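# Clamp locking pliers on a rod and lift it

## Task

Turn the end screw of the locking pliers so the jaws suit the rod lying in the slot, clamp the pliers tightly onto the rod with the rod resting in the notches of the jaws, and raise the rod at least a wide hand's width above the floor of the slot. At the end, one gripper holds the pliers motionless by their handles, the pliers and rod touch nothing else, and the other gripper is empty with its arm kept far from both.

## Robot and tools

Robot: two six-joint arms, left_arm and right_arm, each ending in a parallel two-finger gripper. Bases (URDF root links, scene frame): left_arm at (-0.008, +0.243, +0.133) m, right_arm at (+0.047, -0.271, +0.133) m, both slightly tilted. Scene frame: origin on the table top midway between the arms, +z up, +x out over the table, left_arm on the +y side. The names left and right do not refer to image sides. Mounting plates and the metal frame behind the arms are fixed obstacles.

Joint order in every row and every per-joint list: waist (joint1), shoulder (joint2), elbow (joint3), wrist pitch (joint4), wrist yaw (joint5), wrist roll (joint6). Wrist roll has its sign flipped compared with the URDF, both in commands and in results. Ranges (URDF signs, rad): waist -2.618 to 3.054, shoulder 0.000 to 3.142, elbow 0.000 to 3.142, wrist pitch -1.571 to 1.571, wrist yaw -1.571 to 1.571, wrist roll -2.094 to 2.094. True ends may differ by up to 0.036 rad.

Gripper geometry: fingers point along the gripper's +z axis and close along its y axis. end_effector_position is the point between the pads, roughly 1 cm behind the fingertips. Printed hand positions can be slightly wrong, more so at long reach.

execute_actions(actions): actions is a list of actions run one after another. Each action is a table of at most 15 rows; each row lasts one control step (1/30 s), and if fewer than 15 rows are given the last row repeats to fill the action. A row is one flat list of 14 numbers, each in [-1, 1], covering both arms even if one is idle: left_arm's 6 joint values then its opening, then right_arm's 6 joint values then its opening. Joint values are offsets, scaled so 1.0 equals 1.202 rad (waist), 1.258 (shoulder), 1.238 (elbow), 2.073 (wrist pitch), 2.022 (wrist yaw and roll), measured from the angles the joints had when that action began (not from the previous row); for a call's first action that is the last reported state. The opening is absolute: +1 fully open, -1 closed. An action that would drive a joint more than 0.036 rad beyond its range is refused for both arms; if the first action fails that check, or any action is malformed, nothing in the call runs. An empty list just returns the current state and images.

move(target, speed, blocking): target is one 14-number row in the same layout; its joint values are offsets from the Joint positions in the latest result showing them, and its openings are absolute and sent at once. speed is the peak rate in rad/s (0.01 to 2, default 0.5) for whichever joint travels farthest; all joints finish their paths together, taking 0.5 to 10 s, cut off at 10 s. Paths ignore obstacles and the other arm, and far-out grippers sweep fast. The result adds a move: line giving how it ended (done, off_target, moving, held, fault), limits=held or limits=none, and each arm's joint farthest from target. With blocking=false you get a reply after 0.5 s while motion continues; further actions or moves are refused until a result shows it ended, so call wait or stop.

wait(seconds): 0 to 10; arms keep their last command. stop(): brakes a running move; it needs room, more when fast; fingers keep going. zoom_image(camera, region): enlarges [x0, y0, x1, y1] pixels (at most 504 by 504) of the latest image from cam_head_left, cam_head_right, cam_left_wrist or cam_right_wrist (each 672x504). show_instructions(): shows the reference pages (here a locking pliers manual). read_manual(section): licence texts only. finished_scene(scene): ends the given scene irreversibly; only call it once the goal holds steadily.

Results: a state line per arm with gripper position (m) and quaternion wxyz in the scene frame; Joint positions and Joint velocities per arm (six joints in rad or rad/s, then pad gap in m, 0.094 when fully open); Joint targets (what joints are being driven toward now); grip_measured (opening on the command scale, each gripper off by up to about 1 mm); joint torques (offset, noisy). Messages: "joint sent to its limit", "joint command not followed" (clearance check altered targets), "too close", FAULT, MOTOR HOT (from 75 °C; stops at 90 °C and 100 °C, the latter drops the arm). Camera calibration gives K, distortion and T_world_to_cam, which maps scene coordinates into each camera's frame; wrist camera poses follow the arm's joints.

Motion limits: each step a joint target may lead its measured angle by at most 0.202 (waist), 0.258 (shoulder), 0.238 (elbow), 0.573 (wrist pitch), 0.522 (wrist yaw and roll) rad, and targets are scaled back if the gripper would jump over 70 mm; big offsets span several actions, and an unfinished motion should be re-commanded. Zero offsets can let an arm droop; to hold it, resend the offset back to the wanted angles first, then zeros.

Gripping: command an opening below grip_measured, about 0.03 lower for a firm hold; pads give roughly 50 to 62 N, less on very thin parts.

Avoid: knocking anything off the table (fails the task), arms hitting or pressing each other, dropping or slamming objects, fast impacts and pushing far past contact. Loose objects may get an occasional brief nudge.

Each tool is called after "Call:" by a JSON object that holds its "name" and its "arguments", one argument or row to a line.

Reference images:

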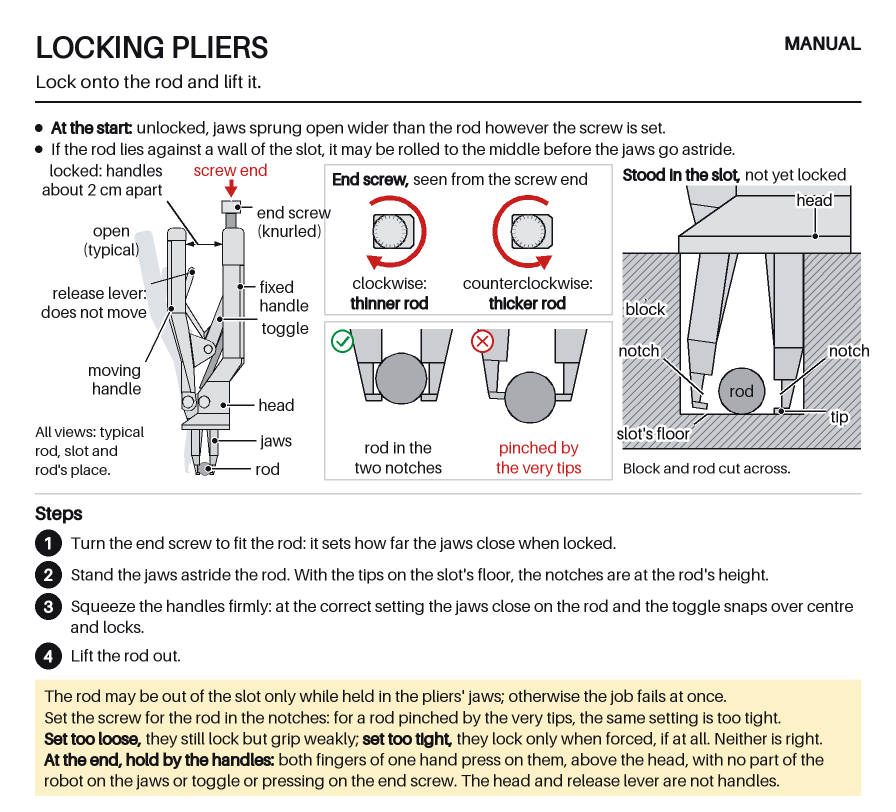

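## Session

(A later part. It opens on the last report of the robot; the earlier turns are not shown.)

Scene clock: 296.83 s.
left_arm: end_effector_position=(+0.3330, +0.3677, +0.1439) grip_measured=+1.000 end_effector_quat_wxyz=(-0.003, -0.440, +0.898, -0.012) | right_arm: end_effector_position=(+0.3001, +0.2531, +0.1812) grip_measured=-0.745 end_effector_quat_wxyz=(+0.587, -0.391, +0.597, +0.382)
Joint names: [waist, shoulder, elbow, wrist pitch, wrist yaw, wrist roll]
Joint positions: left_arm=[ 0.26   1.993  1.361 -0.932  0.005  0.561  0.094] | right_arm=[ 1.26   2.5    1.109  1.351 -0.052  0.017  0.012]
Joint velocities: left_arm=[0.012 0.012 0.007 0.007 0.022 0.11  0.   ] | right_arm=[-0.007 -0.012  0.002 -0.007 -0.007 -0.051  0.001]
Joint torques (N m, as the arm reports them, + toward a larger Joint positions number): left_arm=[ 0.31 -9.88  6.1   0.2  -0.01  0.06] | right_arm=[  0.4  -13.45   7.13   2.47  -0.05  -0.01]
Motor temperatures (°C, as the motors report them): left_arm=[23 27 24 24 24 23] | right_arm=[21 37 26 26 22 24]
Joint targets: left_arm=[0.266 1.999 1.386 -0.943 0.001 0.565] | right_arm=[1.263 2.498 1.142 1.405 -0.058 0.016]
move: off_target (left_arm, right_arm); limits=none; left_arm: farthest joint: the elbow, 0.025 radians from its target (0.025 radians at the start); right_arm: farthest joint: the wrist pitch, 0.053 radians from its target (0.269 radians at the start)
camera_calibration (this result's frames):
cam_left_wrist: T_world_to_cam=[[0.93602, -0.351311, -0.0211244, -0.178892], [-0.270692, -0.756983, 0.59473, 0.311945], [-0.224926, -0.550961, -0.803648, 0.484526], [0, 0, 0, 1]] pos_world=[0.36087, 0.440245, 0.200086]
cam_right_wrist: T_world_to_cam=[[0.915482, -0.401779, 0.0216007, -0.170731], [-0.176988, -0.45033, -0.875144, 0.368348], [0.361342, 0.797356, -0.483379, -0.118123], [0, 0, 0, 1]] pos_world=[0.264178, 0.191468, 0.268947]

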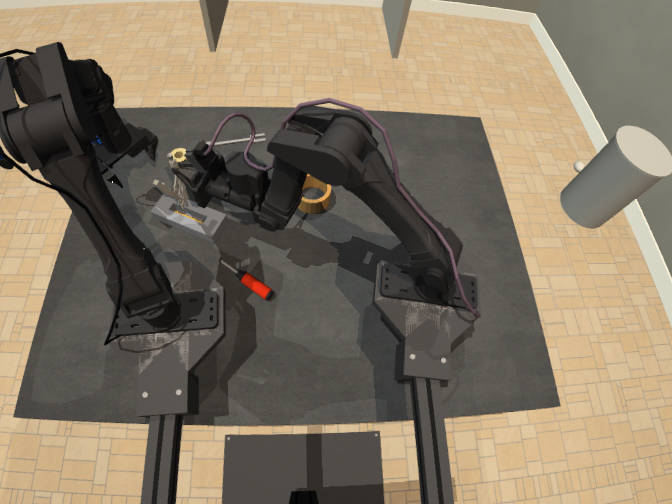

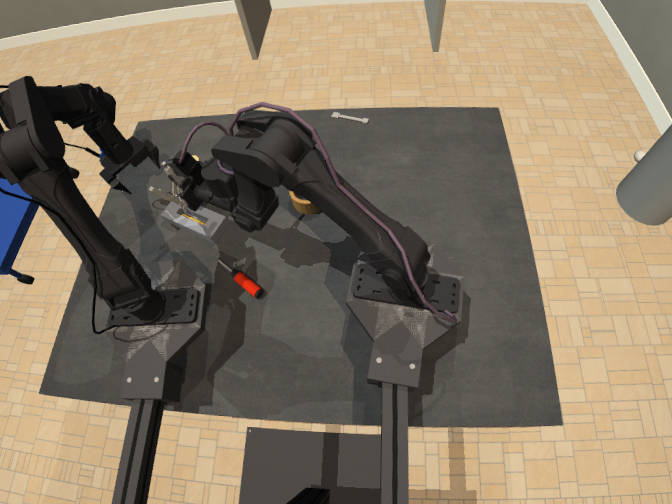

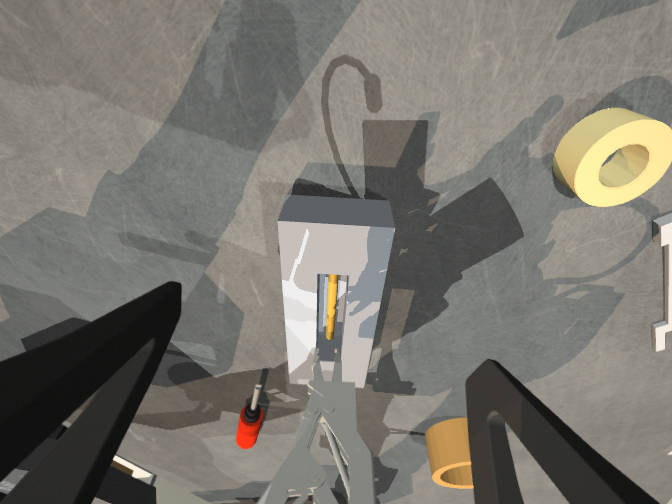

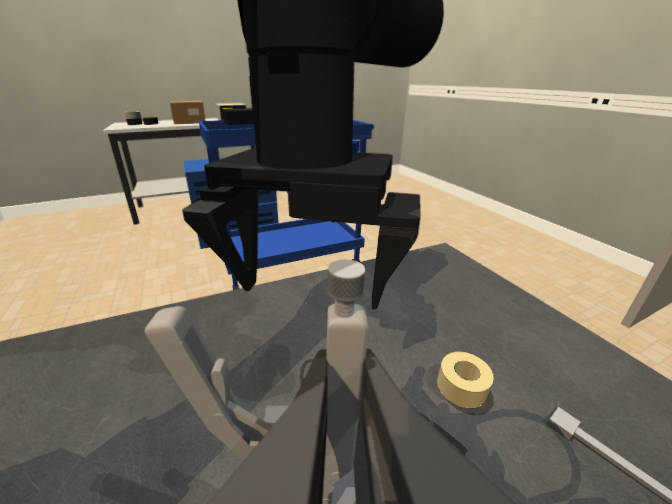

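Call:
{"name": "move", "arguments": {
  "target": [0.005, 0.005, 0.020, -0.005, -0.002, 0.002, 1.0, 0.0, 0.0413, 0.042, 0.043, 0.0067, 0.0, -0.79],
  "speed": 0.1
}}

Call:
{"name": "zoom_image", "arguments": {
  "camera": "cam_left_wrist",
  "region": [270, 260, 400, 420]
}}

Scene clock: 311.57 s.
left_arm: end_effector_position=(+0.3330, +0.3677, +0.1439) grip_measured=+1.000 end_effector_quat_wxyz=(-0.003, -0.440, +0.898, -0.012) | right_arm: end_effector_position=(+0.3014, +0.2541, +0.1706) grip_measured=-0.745 end_effector_quat_wxyz=(+0.591, -0.389, +0.595, +0.382)
Joint names: [waist, shoulder, elbow, wrist pitch, wrist yaw, wrist roll]
Joint positions: left_arm=[ 0.26   1.993  1.361 -0.932  0.005  0.561  0.094] | right_arm=[ 1.26   2.547  1.131  1.387 -0.048  0.017  0.012]
Joint velocities: left_arm=[-0.012 -0.002 -0.012  0.007  0.007  0.051  0.   ] | right_arm=[-0.002 -0.012 -0.002 -0.007  0.022 -0.007 -0.001]
Joint torques (N m, as the arm reports them, + toward a larger Joint positions number): left_arm=[ 0.3  -9.88  6.1   0.2   0.    0.06] | right_arm=[  0.11 -13.1    6.72   2.46   0.13  -0.02]
Motor temperatures (°C, as the motors report them): left_arm=[23 28 25 24 24 23] | right_arm=[21 37 27 29 22 24]
Joint targets: left_arm=[0.266 1.999 1.386 -0.943 0.001 0.565] | right_arm=[1.260 2.552 1.161 1.441 -0.039 0.017]
move: off_target (left_arm, right_arm); limits=none; left_arm: farthest joint: the elbow, 0.025 radians from its target (0.025 radians at the start); right_arm: farthest joint: the wrist pitch, 0.053 radians from its target (0.088 radians at the start)
camera_calibration (this result's frames):
cam_left_wrist: T_world_to_cam=[[0.93602, -0.351311, -0.0211244, -0.178892], [-0.270692, -0.756983, 0.59473, 0.311945], [-0.224926, -0.550961, -0.803648, 0.484526], [0, 0, 0, 1]] pos_world=[0.36087, 0.440245, 0.200086]
cam_right_wrist: T_world_to_cam=[[0.913655, -0.405888, 0.0221287, -0.169705], [-0.175262, -0.442463, -0.879494, 0.358001], [0.366768, 0.799676, -0.475395, -0.128143], [0, 0, 0, 1]] pos_world=[0.264794, 0.191994, 0.257697]

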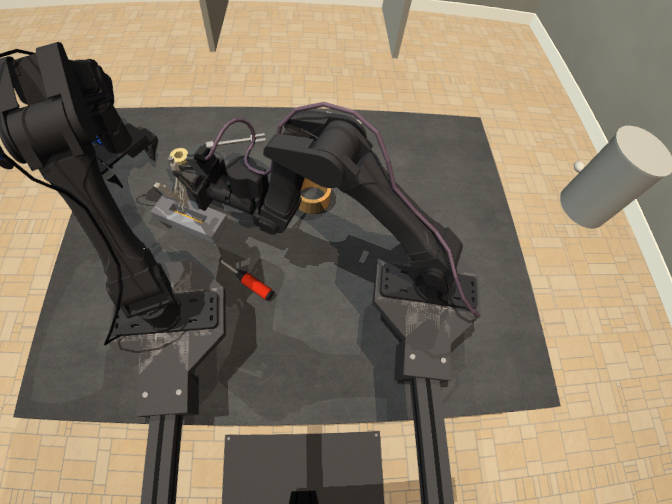

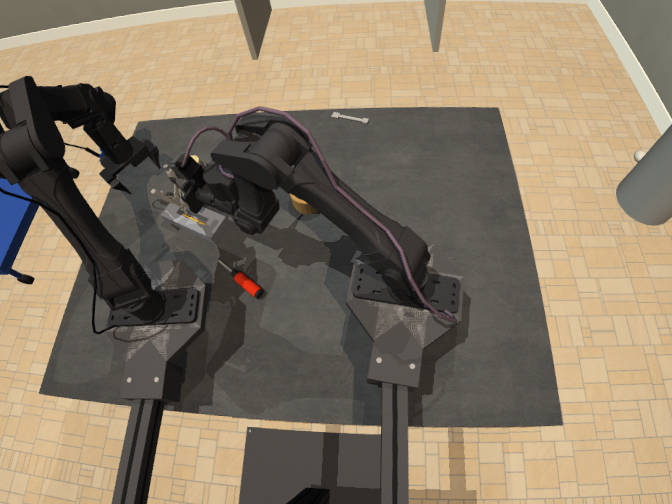

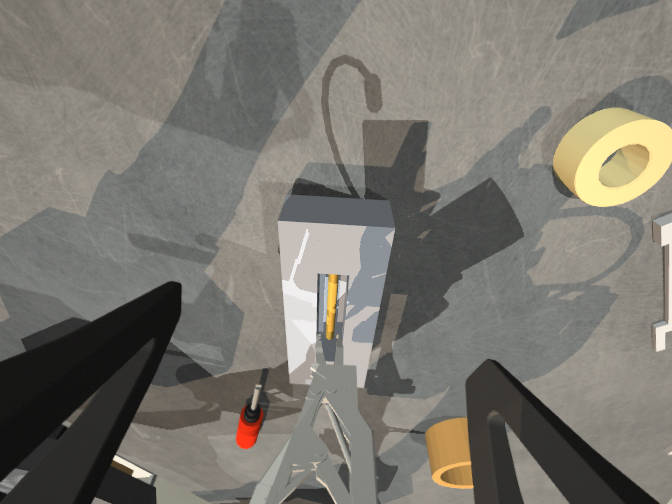

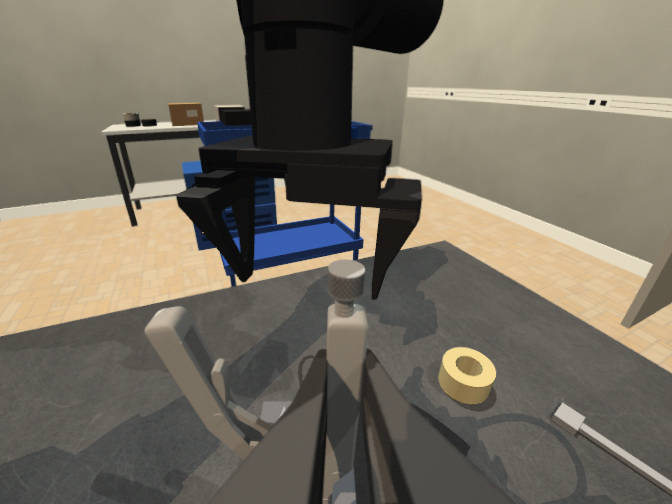

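Region (270, 260, 400, 420) of cam_left_wrist's 672x504 image, scaled by 3.150, with more detail than that image has; it fills the left 410 columns of this view, and the rest is white.

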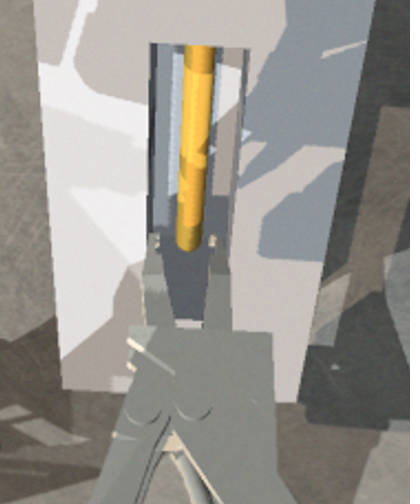

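Call:
{"name": "move", "arguments": {
  "target": [0.005, 0.005, 0.020, -0.005, -0.002, 0.002, 1.0, 0.0, 0.024, 0.027, 0.029, 0.0065, 0.0, -0.79],
  "speed": 0.08
}}

Call:
{"name": "zoom_image", "arguments": {
  "camera": "cam_left_wrist",
  "region": [280, 270, 390, 400]
}}

Scene clock: 325.23 s.
left_arm: end_effector_position=(+0.3329, +0.3676, +0.1439) grip_measured=+1.000 end_effector_quat_wxyz=(-0.004, -0.440, +0.898, -0.012) | right_arm: end_effector_position=(+0.3008, +0.2518, +0.1569) grip_measured=-0.745 end_effector_quat_wxyz=(+0.585, -0.391, +0.602, +0.377)
Joint names: [waist, shoulder, elbow, wrist pitch, wrist yaw, wrist roll]
Joint positions: left_arm=[ 0.26   1.993  1.361 -0.933  0.005  0.561  0.094] | right_arm=[ 1.26   2.575  1.131  1.393 -0.044  0.017  0.012]
Joint velocities: left_arm=[-0.002 -0.007 -0.007 -0.022  0.037 -0.081  0.   ] | right_arm=[ 0.002 -0.007 -0.017  0.022 -0.037  0.066  0.   ]
Joint torques (N m, as the arm reports them, + toward a larger Joint positions number): left_arm=[ 0.31 -9.88  6.09  0.2   0.    0.06] | right_arm=[  0.1  -13.22   6.84   2.44   0.12   0.  ]
Motor temperatures (°C, as the motors report them): left_arm=[23 28 25 23 24 23] | right_arm=[21 37 27 31 22 24]
Joint targets: left_arm=[0.266 1.999 1.386 -0.943 0.001 0.565] | right_arm=[1.260 2.577 1.164 1.447 -0.035 0.017]
move: off_target (left_arm, right_arm); limits=none; left_arm: farthest joint: the elbow, 0.025 radians from its target (0.025 radians at the start); right_arm: farthest joint: the wrist pitch, 0.054 radians from its target (0.060 radians at the start)
camera_calibration (this result's frames):
cam_left_wrist: T_world_to_cam=[[0.93601, -0.351321, -0.0214135, -0.178772], [-0.270485, -0.756903, 0.594926, 0.311769], [-0.225218, -0.551065, -0.803495, 0.484602], [0, 0, 0, 1]] pos_world=[0.360802, 0.44022, 0.200067]
cam_right_wrist: T_world_to_cam=[[0.912396, -0.408758, 0.02123, -0.16857], [-0.184939, -0.457968, -0.869519, 0.350087], [0.365145, 0.789419, -0.493444, -0.126681], [0, 0, 0, 1]] pos_world=[0.264804, 0.191429, 0.245476]

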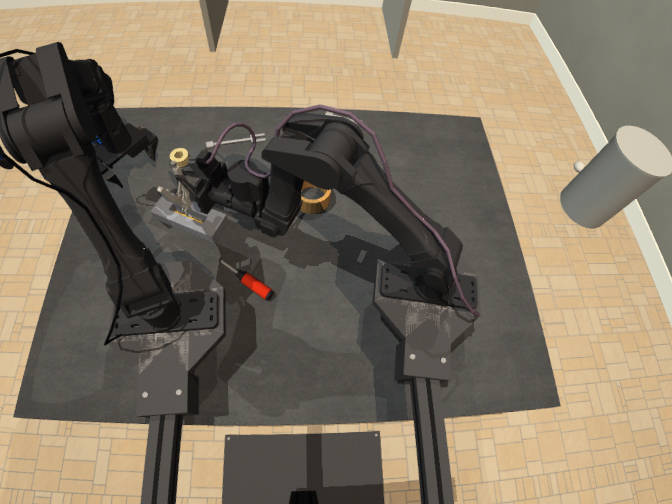

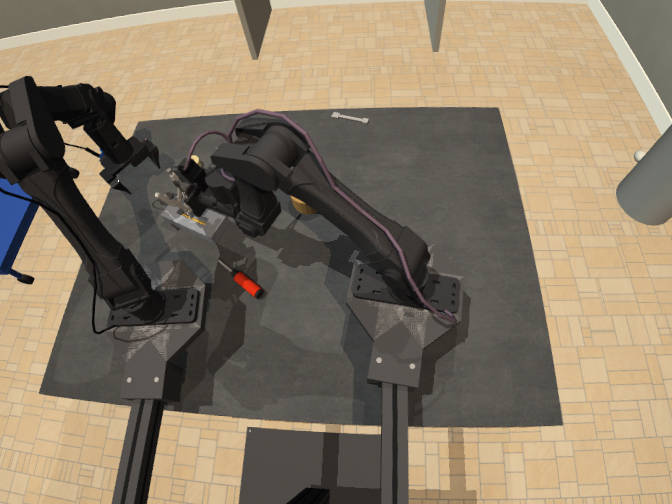

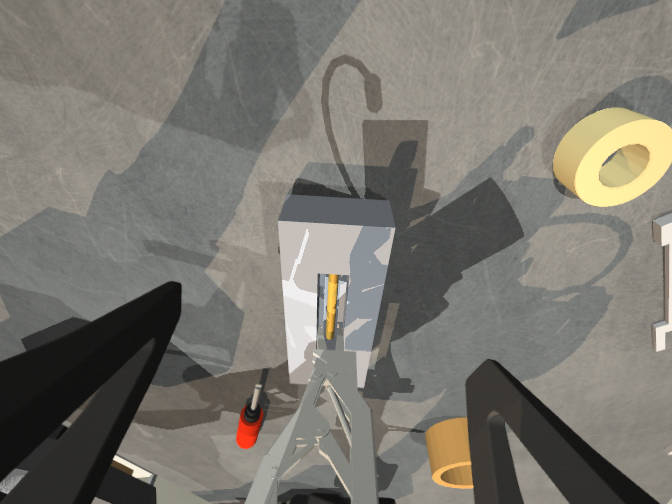

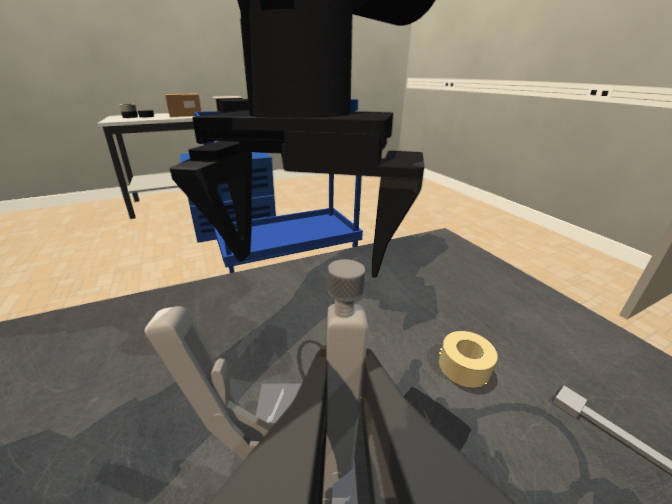

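Region (280, 270, 390, 400) of cam_left_wrist's 672x504 image, scaled by 3.877, with more detail than that image has; it fills the left 426 columns of this view, and the rest is white.

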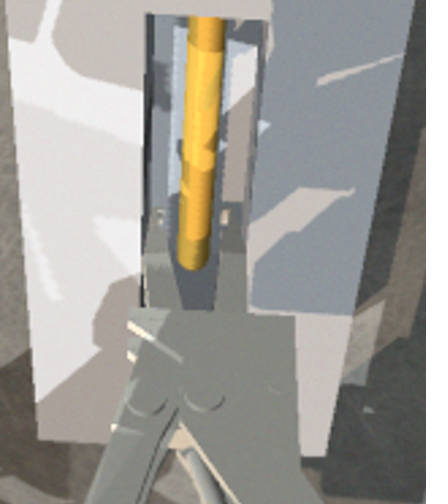

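Call:
{"name": "execute_actions", "arguments": {
  "actions": [
    [[0.005,0.005,0.020,-0.005,-0.002,0.002,1.0, 0,0.005,0.032,0.028,0.004,0,-0.79],[0.005,0.005,0.020,-0.005,-0.002,0.002,1.0, 0,0.008,0.034,0.029,0.004,0,-0.79],[0.005,0.005,0.020,-0.005,-0.002,0.002,1.0, 0,0.011,0.036,0.030,0.004,0,-0.79],[0.005,0.005,0.020,-0.005,-0.002,0.002,1.0, 0,0.014,0.038,0.031,0.004,0,-0.79],[0.005,0.005,0.020,-0.005,-0.002,0.002,1.0, 0,0.017,0.039,0.032,0.004,0,-0.79],[0.005,0.005,0.020,-0.005,-0.002,0.002,1.0, 0,0.020,0.040,0.033,0.004,0,-0.79],[0.005,0.005,0.020,-0.005,-0.002,0.002,1.0, 0,0.023,0.041,0.034,0.004,0,-0.79],[0.005,0.005,0.020,-0.005,-0.002,0.002,1.0, 0,0.026,0.042,0.035,0.004,0,-0.79],[0.005,0.005,0.020,-0.005,-0.002,0.002,1.0, 0,0.029,0.043,0.036,0.004,0,-0.79],[0.005,0.005,0.020,-0.005,-0.002,0.002,1.0, 0,0.032,0.044,0.037,0.004,0,-0.79],[0.005,0.005,0.020,-0.005,-0.002,0.002,1.0, 0,0.034,0.045,0.038,0.004,0,-0.79],[0.005,0.005,0.020,-0.005,-0.002,0.002,1.0, 0,0.036,0.046,0.039,0.004,0,-0.79],[0.005,0.005,0.020,-0.005,-0.002,0.002,1.0, 0,0.038,0.047,0.040,0.004,0,-0.79],[0.005,0.005,0.020,-0.005,-0.002,0.002,1.0, 0,0.040,0.048,0.041,0.004,0,-0.79],[0.005,0.005,0.020,-0.005,-0.002,0.002,1.0, 0,0.041,0.048,0.041,0.004,0,-0.79]]
  ]
}}

Call:
{"name": "wait", "arguments": {
  "seconds": 0.4
}}

Call:
{"name": "zoom_image", "arguments": {
  "camera": "cam_left_wrist",
  "region": [280, 270, 390, 400]
}}

Scene clock: 341.57 s.
left_arm: end_effector_position=(+0.3328, +0.3676, +0.1439) grip_measured=+1.000 end_effector_quat_wxyz=(-0.004, -0.440, +0.898, -0.012) | right_arm: end_effector_position=(+0.3016, +0.2537, +0.1463) grip_measured=-0.745 end_effector_quat_wxyz=(+0.587, -0.390, +0.600, +0.378)
Joint names: [waist, shoulder, elbow, wrist pitch, wrist yaw, wrist roll]
Joint positions: left_arm=[ 0.26   1.993  1.361 -0.933  0.005  0.561  0.094] | right_arm=[ 1.26   2.621  1.158  1.418 -0.044  0.017  0.012]
Joint velocities: left_arm=[-0.022 -0.027 -0.002 -0.051  0.007 -0.007  0.   ] | right_arm=[-0.002  0.081  0.012 -0.081  0.051 -0.081  0.   ]
Joint torques (N m, as the arm reports them, + toward a larger Joint positions number): left_arm=[ 0.31 -9.88  6.1   0.2  -0.01  0.07] | right_arm=[  0.11 -13.63   6.58   2.5    0.09  -0.02]
Motor temperatures (°C, as the motors report them): left_arm=[23 28 25 23 24 23] | right_arm=[21 38 27 32 22 24]
Joint targets: left_arm=[0.266 1.999 1.386 -0.943 0.001 0.565] | right_arm=[1.260 2.626 1.190 1.478 -0.036 0.017]
camera_calibration (this result's frames):
cam_left_wrist: T_world_to_cam=[[0.936, -0.351331, -0.0217026, -0.178651], [-0.270277, -0.756822, 0.595122, 0.311594], [-0.22551, -0.551168, -0.803342, 0.484677], [0, 0, 0, 1]] pos_world=[0.360734, 0.440194, 0.200048]
cam_right_wrist: T_world_to_cam=[[0.912315, -0.408926, 0.0214913, -0.168289], [-0.182725, -0.453506, -0.872321, 0.340464], [0.366461, 0.791904, -0.488462, -0.135502], [0, 0, 0, 1]] pos_world=[0.2654, 0.19289, 0.234423]

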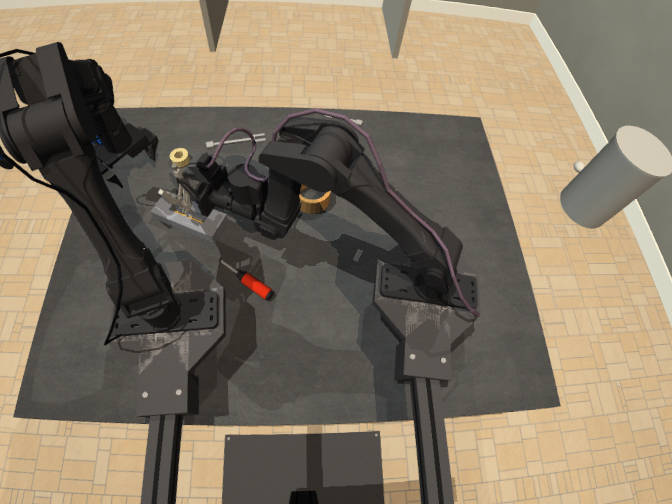

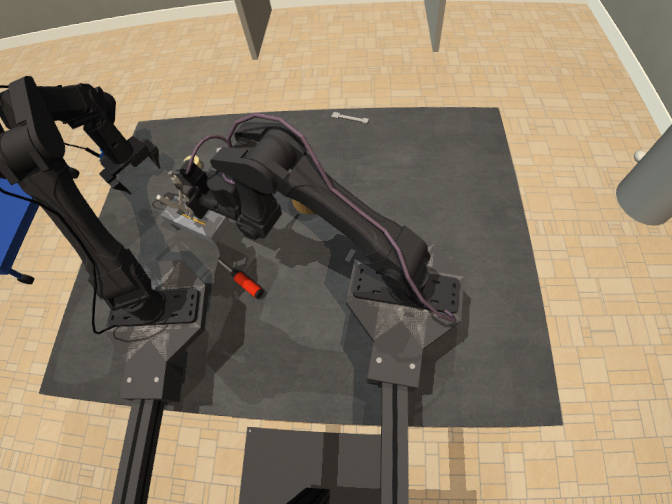

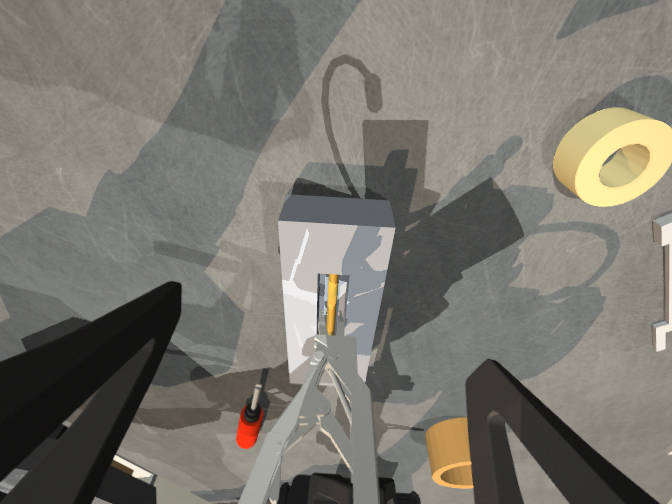

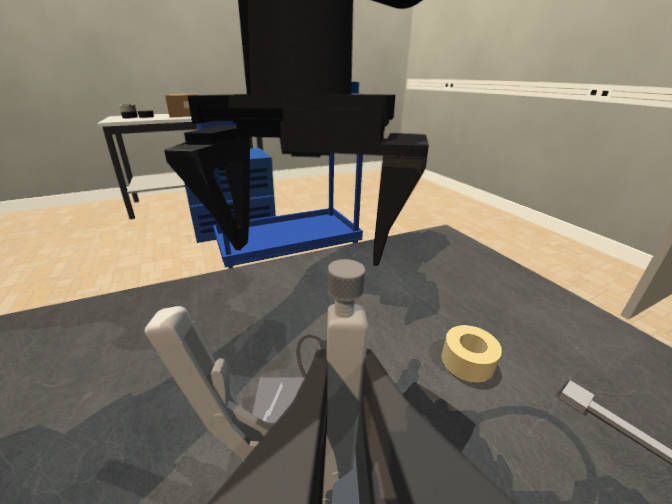

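Scene clock: 341.97 s.
left_arm: end_effector_position=(+0.3328, +0.3676, +0.1439) grip_measured=+1.000 end_effector_quat_wxyz=(-0.004, -0.440, +0.898, -0.012) | right_arm: end_effector_position=(+0.3014, +0.2533, +0.1448) grip_measured=-0.745 end_effector_quat_wxyz=(+0.587, -0.390, +0.600, +0.378)
Joint names: [waist, shoulder, elbow, wrist pitch, wrist yaw, wrist roll]
Joint positions: left_arm=[ 0.26   1.993  1.361 -0.933  0.005  0.561  0.094] | right_arm=[ 1.26   2.626  1.158  1.424 -0.044  0.017  0.012]
Joint velocities: left_arm=[-0.017 -0.007 -0.002  0.022 -0.007 -0.022  0.   ] | right_arm=[-0.002 -0.027 -0.017  0.066  0.007  0.007 -0.001]
Joint torques (N m, as the arm reports them, + toward a larger Joint positions number): left_arm=[ 0.3  -9.88  6.09  0.2   0.    0.06] | right_arm=[  0.14 -13.58   6.53   2.47   0.1   -0.01]
Motor temperatures (°C, as the motors report them): left_arm=[23 28 25 23 24 23] | right_arm=[21 38 27 32 22 24]
Joint targets: left_arm=[0.266 1.999 1.386 -0.943 0.001 0.565] | right_arm=[1.260 2.626 1.190 1.478 -0.036 0.017]
wait: 0.40 s; no rest
camera_calibration (this result's frames):
cam_left_wrist: T_world_to_cam=[[0.936, -0.351331, -0.0217026, -0.178651], [-0.270277, -0.756822, 0.595122, 0.311594], [-0.22551, -0.551168, -0.803342, 0.484677], [0, 0, 0, 1]] pos_world=[0.360734, 0.440194, 0.200048]
cam_right_wrist: T_world_to_cam=[[0.912304, -0.408948, 0.0215261, -0.168212], [-0.18243, -0.452911, -0.872692, 0.33871], [0.366635, 0.792233, -0.487796, -0.136006], [0, 0, 0, 1]] pos_world=[0.265115, 0.192363, 0.232867]

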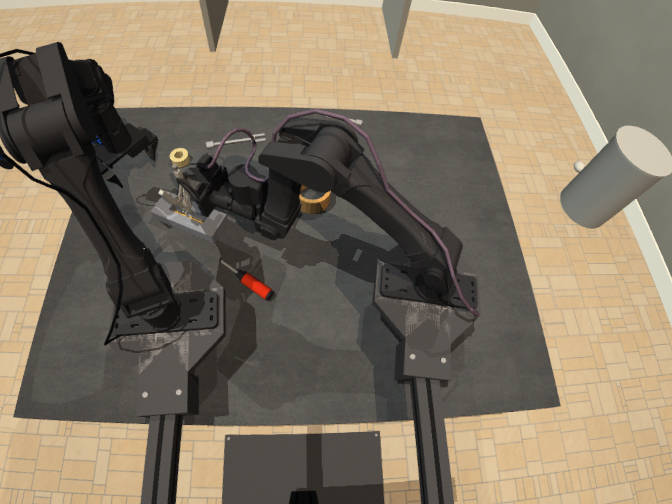

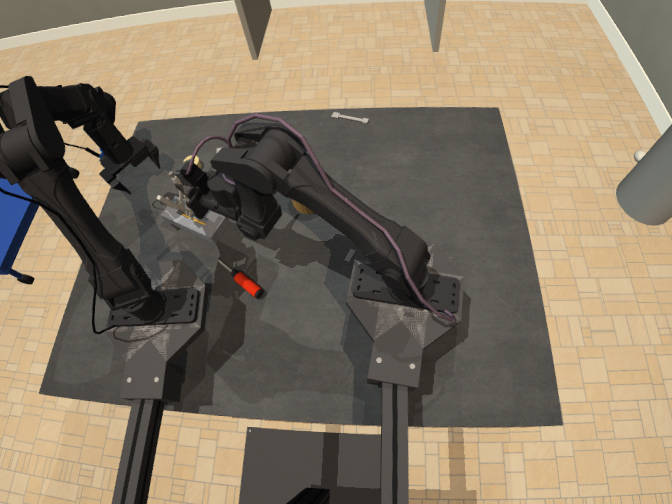

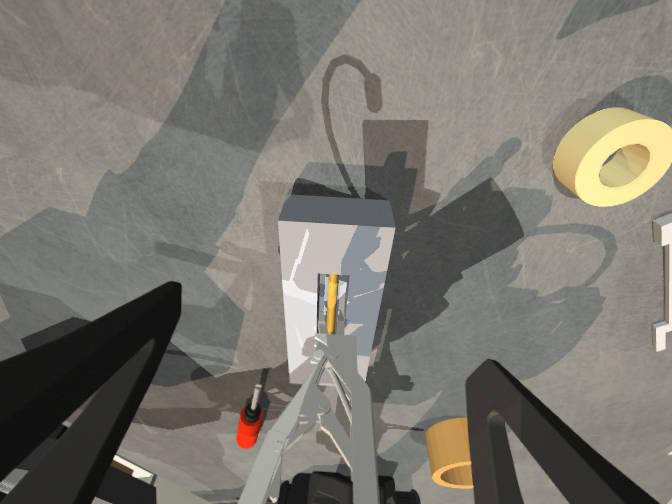

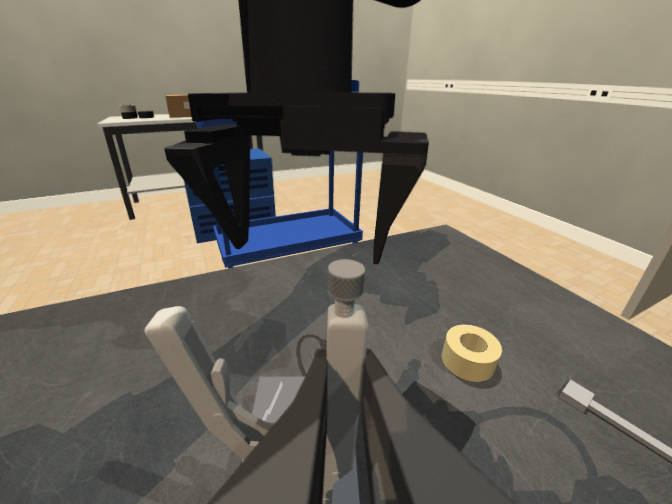

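Region (280, 270, 390, 400) of cam_left_wrist's 672x504 image, scaled by 3.877, with more detail than that image has; it fills the left 426 columns of this view, and the rest is white.

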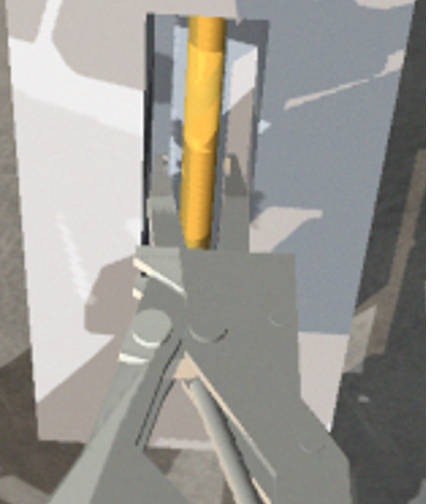

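Call:
{"name": "execute_actions", "arguments": {
  "actions": [
    [[0.005,0.005,0.020,-0.005,-0.002,0.002,1.0, 0,0.004,0.030,0.027,0.004,0,-0.79],[0.005,0.005,0.020,-0.005,-0.002,0.002,1.0, 0,0.007,0.032,0.028,0.004,0,-0.79],[0.005,0.005,0.020,-0.005,-0.002,0.002,1.0, 0,0.010,0.034,0.029,0.004,0,-0.79],[0.005,0.005,0.020,-0.005,-0.002,0.002,1.0, 0,0.012,0.036,0.030,0.004,0,-0.79],[0.005,0.005,0.020,-0.005,-0.002,0.002,1.0, 0,0.014,0.037,0.031,0.004,0,-0.79],[0.005,0.005,0.020,-0.005,-0.002,0.002,1.0, 0,0.016,0.038,0.032,0.004,0,-0.79],[0.005,0.005,0.020,-0.005,-0.002,0.002,1.0, 0,0.018,0.038,0.033,0.004,0,-0.79],[0.005,0.005,0.020,-0.005,-0.002,0.002,1.0, 0,0.020,0.039,0.034,0.004,0,-0.79],[0.005,0.005,0.020,-0.005,-0.002,0.002,1.0, 0,0.022,0.039,0.034,0.004,0,-0.79],[0.005,0.005,0.020,-0.005,-0.002,0.002,1.0, 0,0.024,0.040,0.035,0.004,0,-0.79],[0.005,0.005,0.020,-0.005,-0.002,0.002,1.0, 0,0.026,0.040,0.035,0.004,0,-0.79],[0.005,0.005,0.020,-0.005,-0.002,0.002,1.0, 0,0.027,0.041,0.036,0.004,0,-0.79],[0.005,0.005,0.020,-0.005,-0.002,0.002,1.0, 0,0.028,0.041,0.036,0.004,0,-0.79],[0.005,0.005,0.020,-0.005,-0.002,0.002,1.0, 0,0.029,0.042,0.037,0.004,0,-0.79],[0.005,0.005,0.020,-0.005,-0.002,0.002,1.0, 0,0.030,0.042,0.037,0.004,0,-0.79]]
  ]
}}

Call:
{"name": "wait", "arguments": {
  "seconds": 0.4
}}

Call:
{"name": "zoom_image", "arguments": {
  "camera": "cam_left_wrist",
  "region": [280, 270, 390, 400]
}}

Scene clock: 354.73 s.
left_arm: end_effector_position=(+0.3328, +0.3676, +0.1439) grip_measured=+1.000 end_effector_quat_wxyz=(-0.004, -0.440, +0.898, -0.012) | right_arm: end_effector_position=(+0.3019, +0.2545, +0.1380) grip_measured=-0.745 end_effector_quat_wxyz=(+0.589, -0.389, +0.598, +0.379)
Joint names: [waist, shoulder, elbow, wrist pitch, wrist yaw, wrist roll]
Joint positions: left_arm=[ 0.26   1.993  1.361 -0.933  0.005  0.561  0.094] | right_arm=[ 1.26   2.658  1.178  1.443 -0.044  0.017  0.012]
Joint velocities: left_arm=[-0.002 -0.012 -0.012 -0.037  0.11  -0.022  0.   ] | right_arm=[0.012 0.051 0.017 0.007 0.007 0.051 0.001]
Joint torques (N m, as the arm reports them, + toward a larger Joint positions number): left_arm=[ 0.3  -9.87  6.1   0.2   0.    0.06] | right_arm=[  0.08 -13.57   6.43   2.47   0.1    0.01]
Motor temperatures (°C, as the motors report them): left_arm=[23 29 25 23 24 23] | right_arm=[21 38 27 33 22 24]
Joint targets: left_arm=[0.266 1.999 1.386 -0.943 0.001 0.565] | right_arm=[1.260 2.664 1.210 1.501 -0.036 0.017]
camera_calibration (this result's frames):
cam_left_wrist: T_world_to_cam=[[0.936, -0.351331, -0.0217026, -0.178651], [-0.270277, -0.756822, 0.595122, 0.311594], [-0.22551, -0.551168, -0.803342, 0.484677], [0, 0, 0, 1]] pos_world=[0.360734, 0.440194, 0.200048]
cam_right_wrist: T_world_to_cam=[[0.912205, -0.409152, 0.0218381, -0.168014], [-0.179762, -0.447536, -0.876012, 0.331742], [0.368196, 0.795177, -0.481794, -0.142593], [0, 0, 0, 1]] pos_world=[0.265399, 0.19311, 0.225579]

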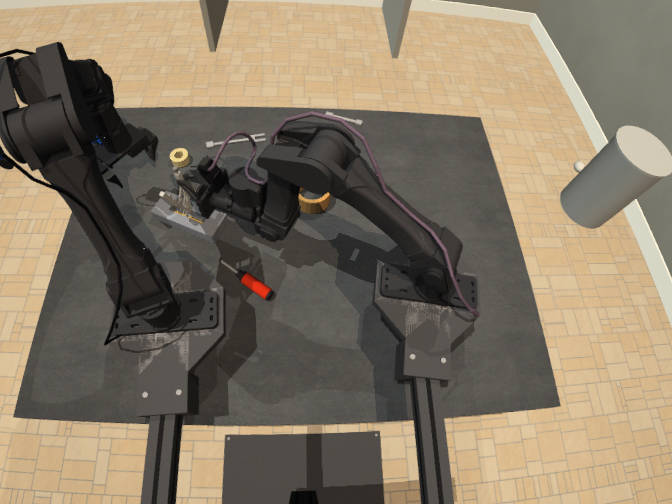

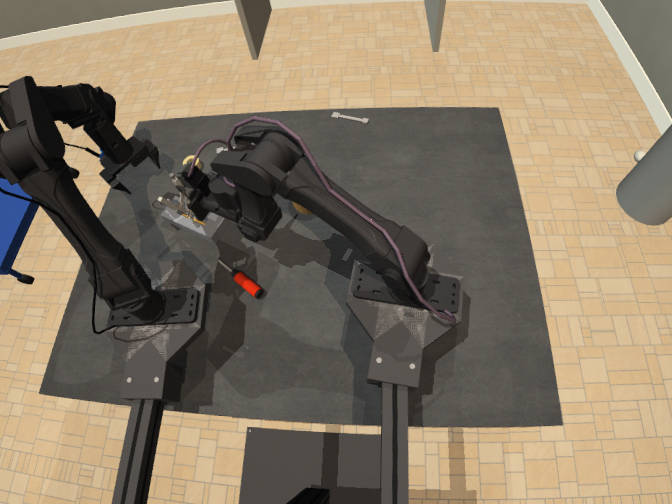

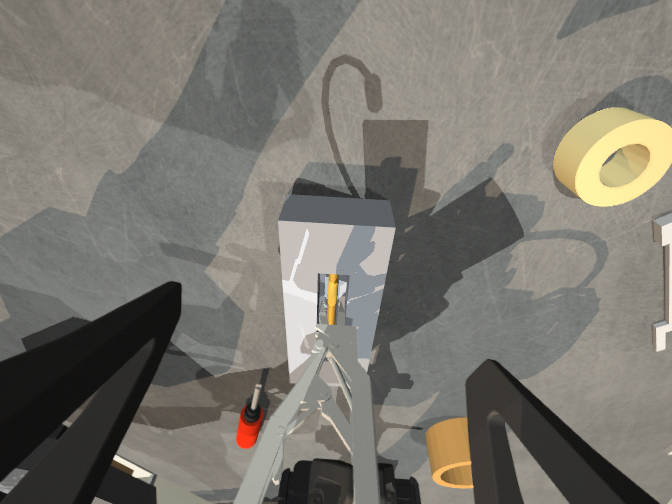

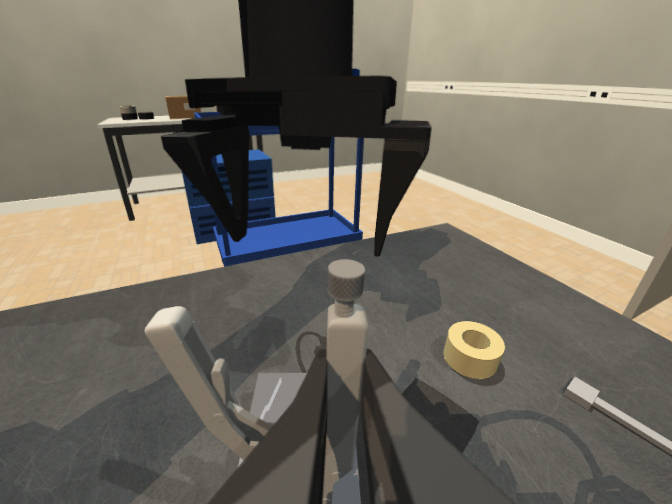

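Scene clock: 355.13 s.
left_arm: end_effector_position=(+0.3328, +0.3676, +0.1439) grip_measured=+1.000 end_effector_quat_wxyz=(-0.004, -0.440, +0.898, -0.012) | right_arm: end_effector_position=(+0.3018, +0.2543, +0.1369) grip_measured=-0.745 end_effector_quat_wxyz=(+0.590, -0.389, +0.598, +0.380)
Joint names: [waist, shoulder, elbow, wrist pitch, wrist yaw, wrist roll]
Joint positions: left_arm=[ 0.26   1.993  1.361 -0.933  0.005  0.561  0.094] | right_arm=[ 1.26   2.662  1.178  1.447 -0.044  0.017  0.012]
Joint velocities: left_arm=[ 0.002  0.007 -0.007 -0.022 -0.051  0.007  0.   ] | right_arm=[ 0.007  0.007 -0.012 -0.022 -0.007  0.007 -0.001]
Joint torques (N m, as the arm reports them, + toward a larger Joint positions number): left_arm=[ 0.3  -9.88  6.1   0.2   0.    0.06] | right_arm=[  0.11 -13.56   6.4    2.45   0.1   -0.02]
Motor temperatures (°C, as the motors report them): left_arm=[23 29 25 23 24 23] | right_arm=[21 38 27 33 22 24]
Joint targets: left_arm=[0.266 1.999 1.386 -0.943 0.001 0.565] | right_arm=[1.260 2.664 1.210 1.501 -0.036 0.017]
wait: 0.40 s; no rest
camera_calibration (this result's frames):
cam_left_wrist: T_world_to_cam=[[0.936, -0.351331, -0.0217026, -0.178651], [-0.270277, -0.756822, 0.595122, 0.311594], [-0.22551, -0.551168, -0.803342, 0.484677], [0, 0, 0, 1]] pos_world=[0.360734, 0.440194, 0.200048]
cam_right_wrist: T_world_to_cam=[[0.912199, -0.409163, 0.0218554, -0.167961], [-0.179613, -0.447237, -0.876195, 0.330539], [0.368282, 0.795339, -0.48146, -0.142941], [0, 0, 0, 1]] pos_world=[0.265225, 0.192792, 0.224467]

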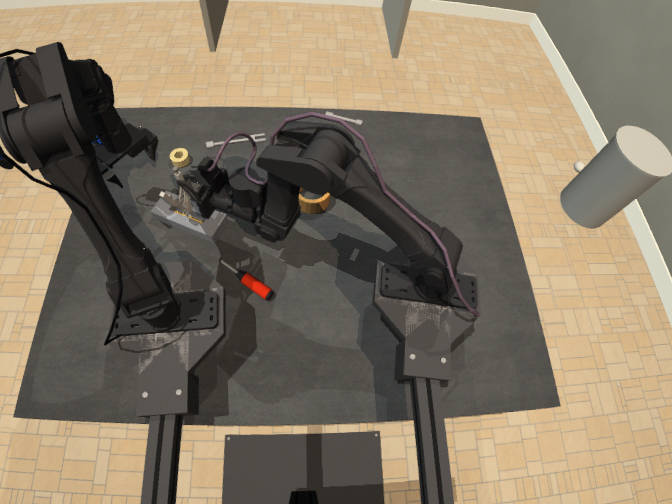

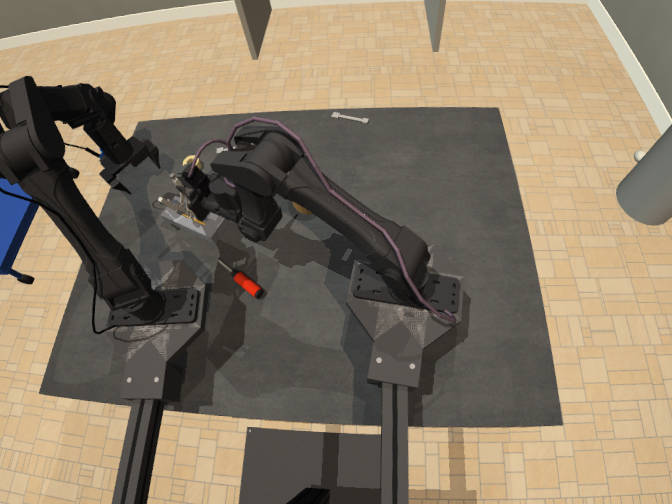

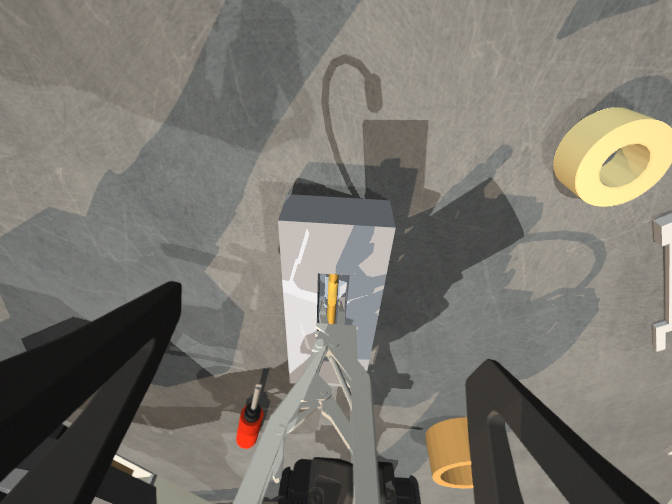

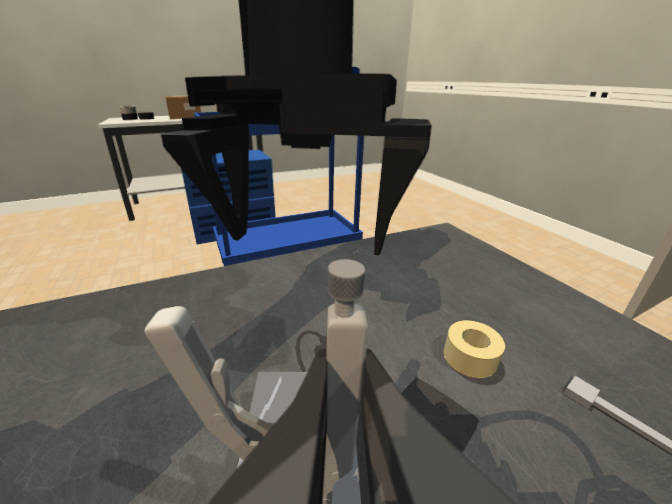

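Region (280, 270, 390, 400) of cam_left_wrist's 672x504 image, scaled by 3.877, with more detail than that image has; it fills the left 426 columns of this view, and the rest is white.

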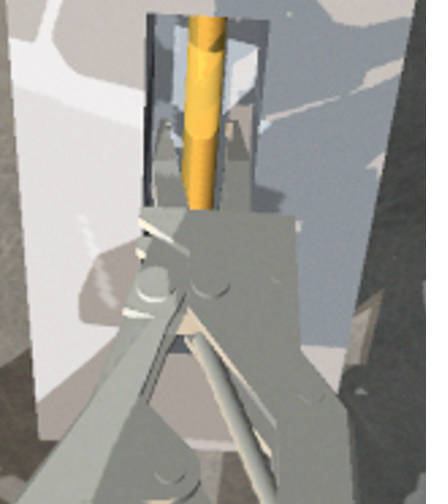

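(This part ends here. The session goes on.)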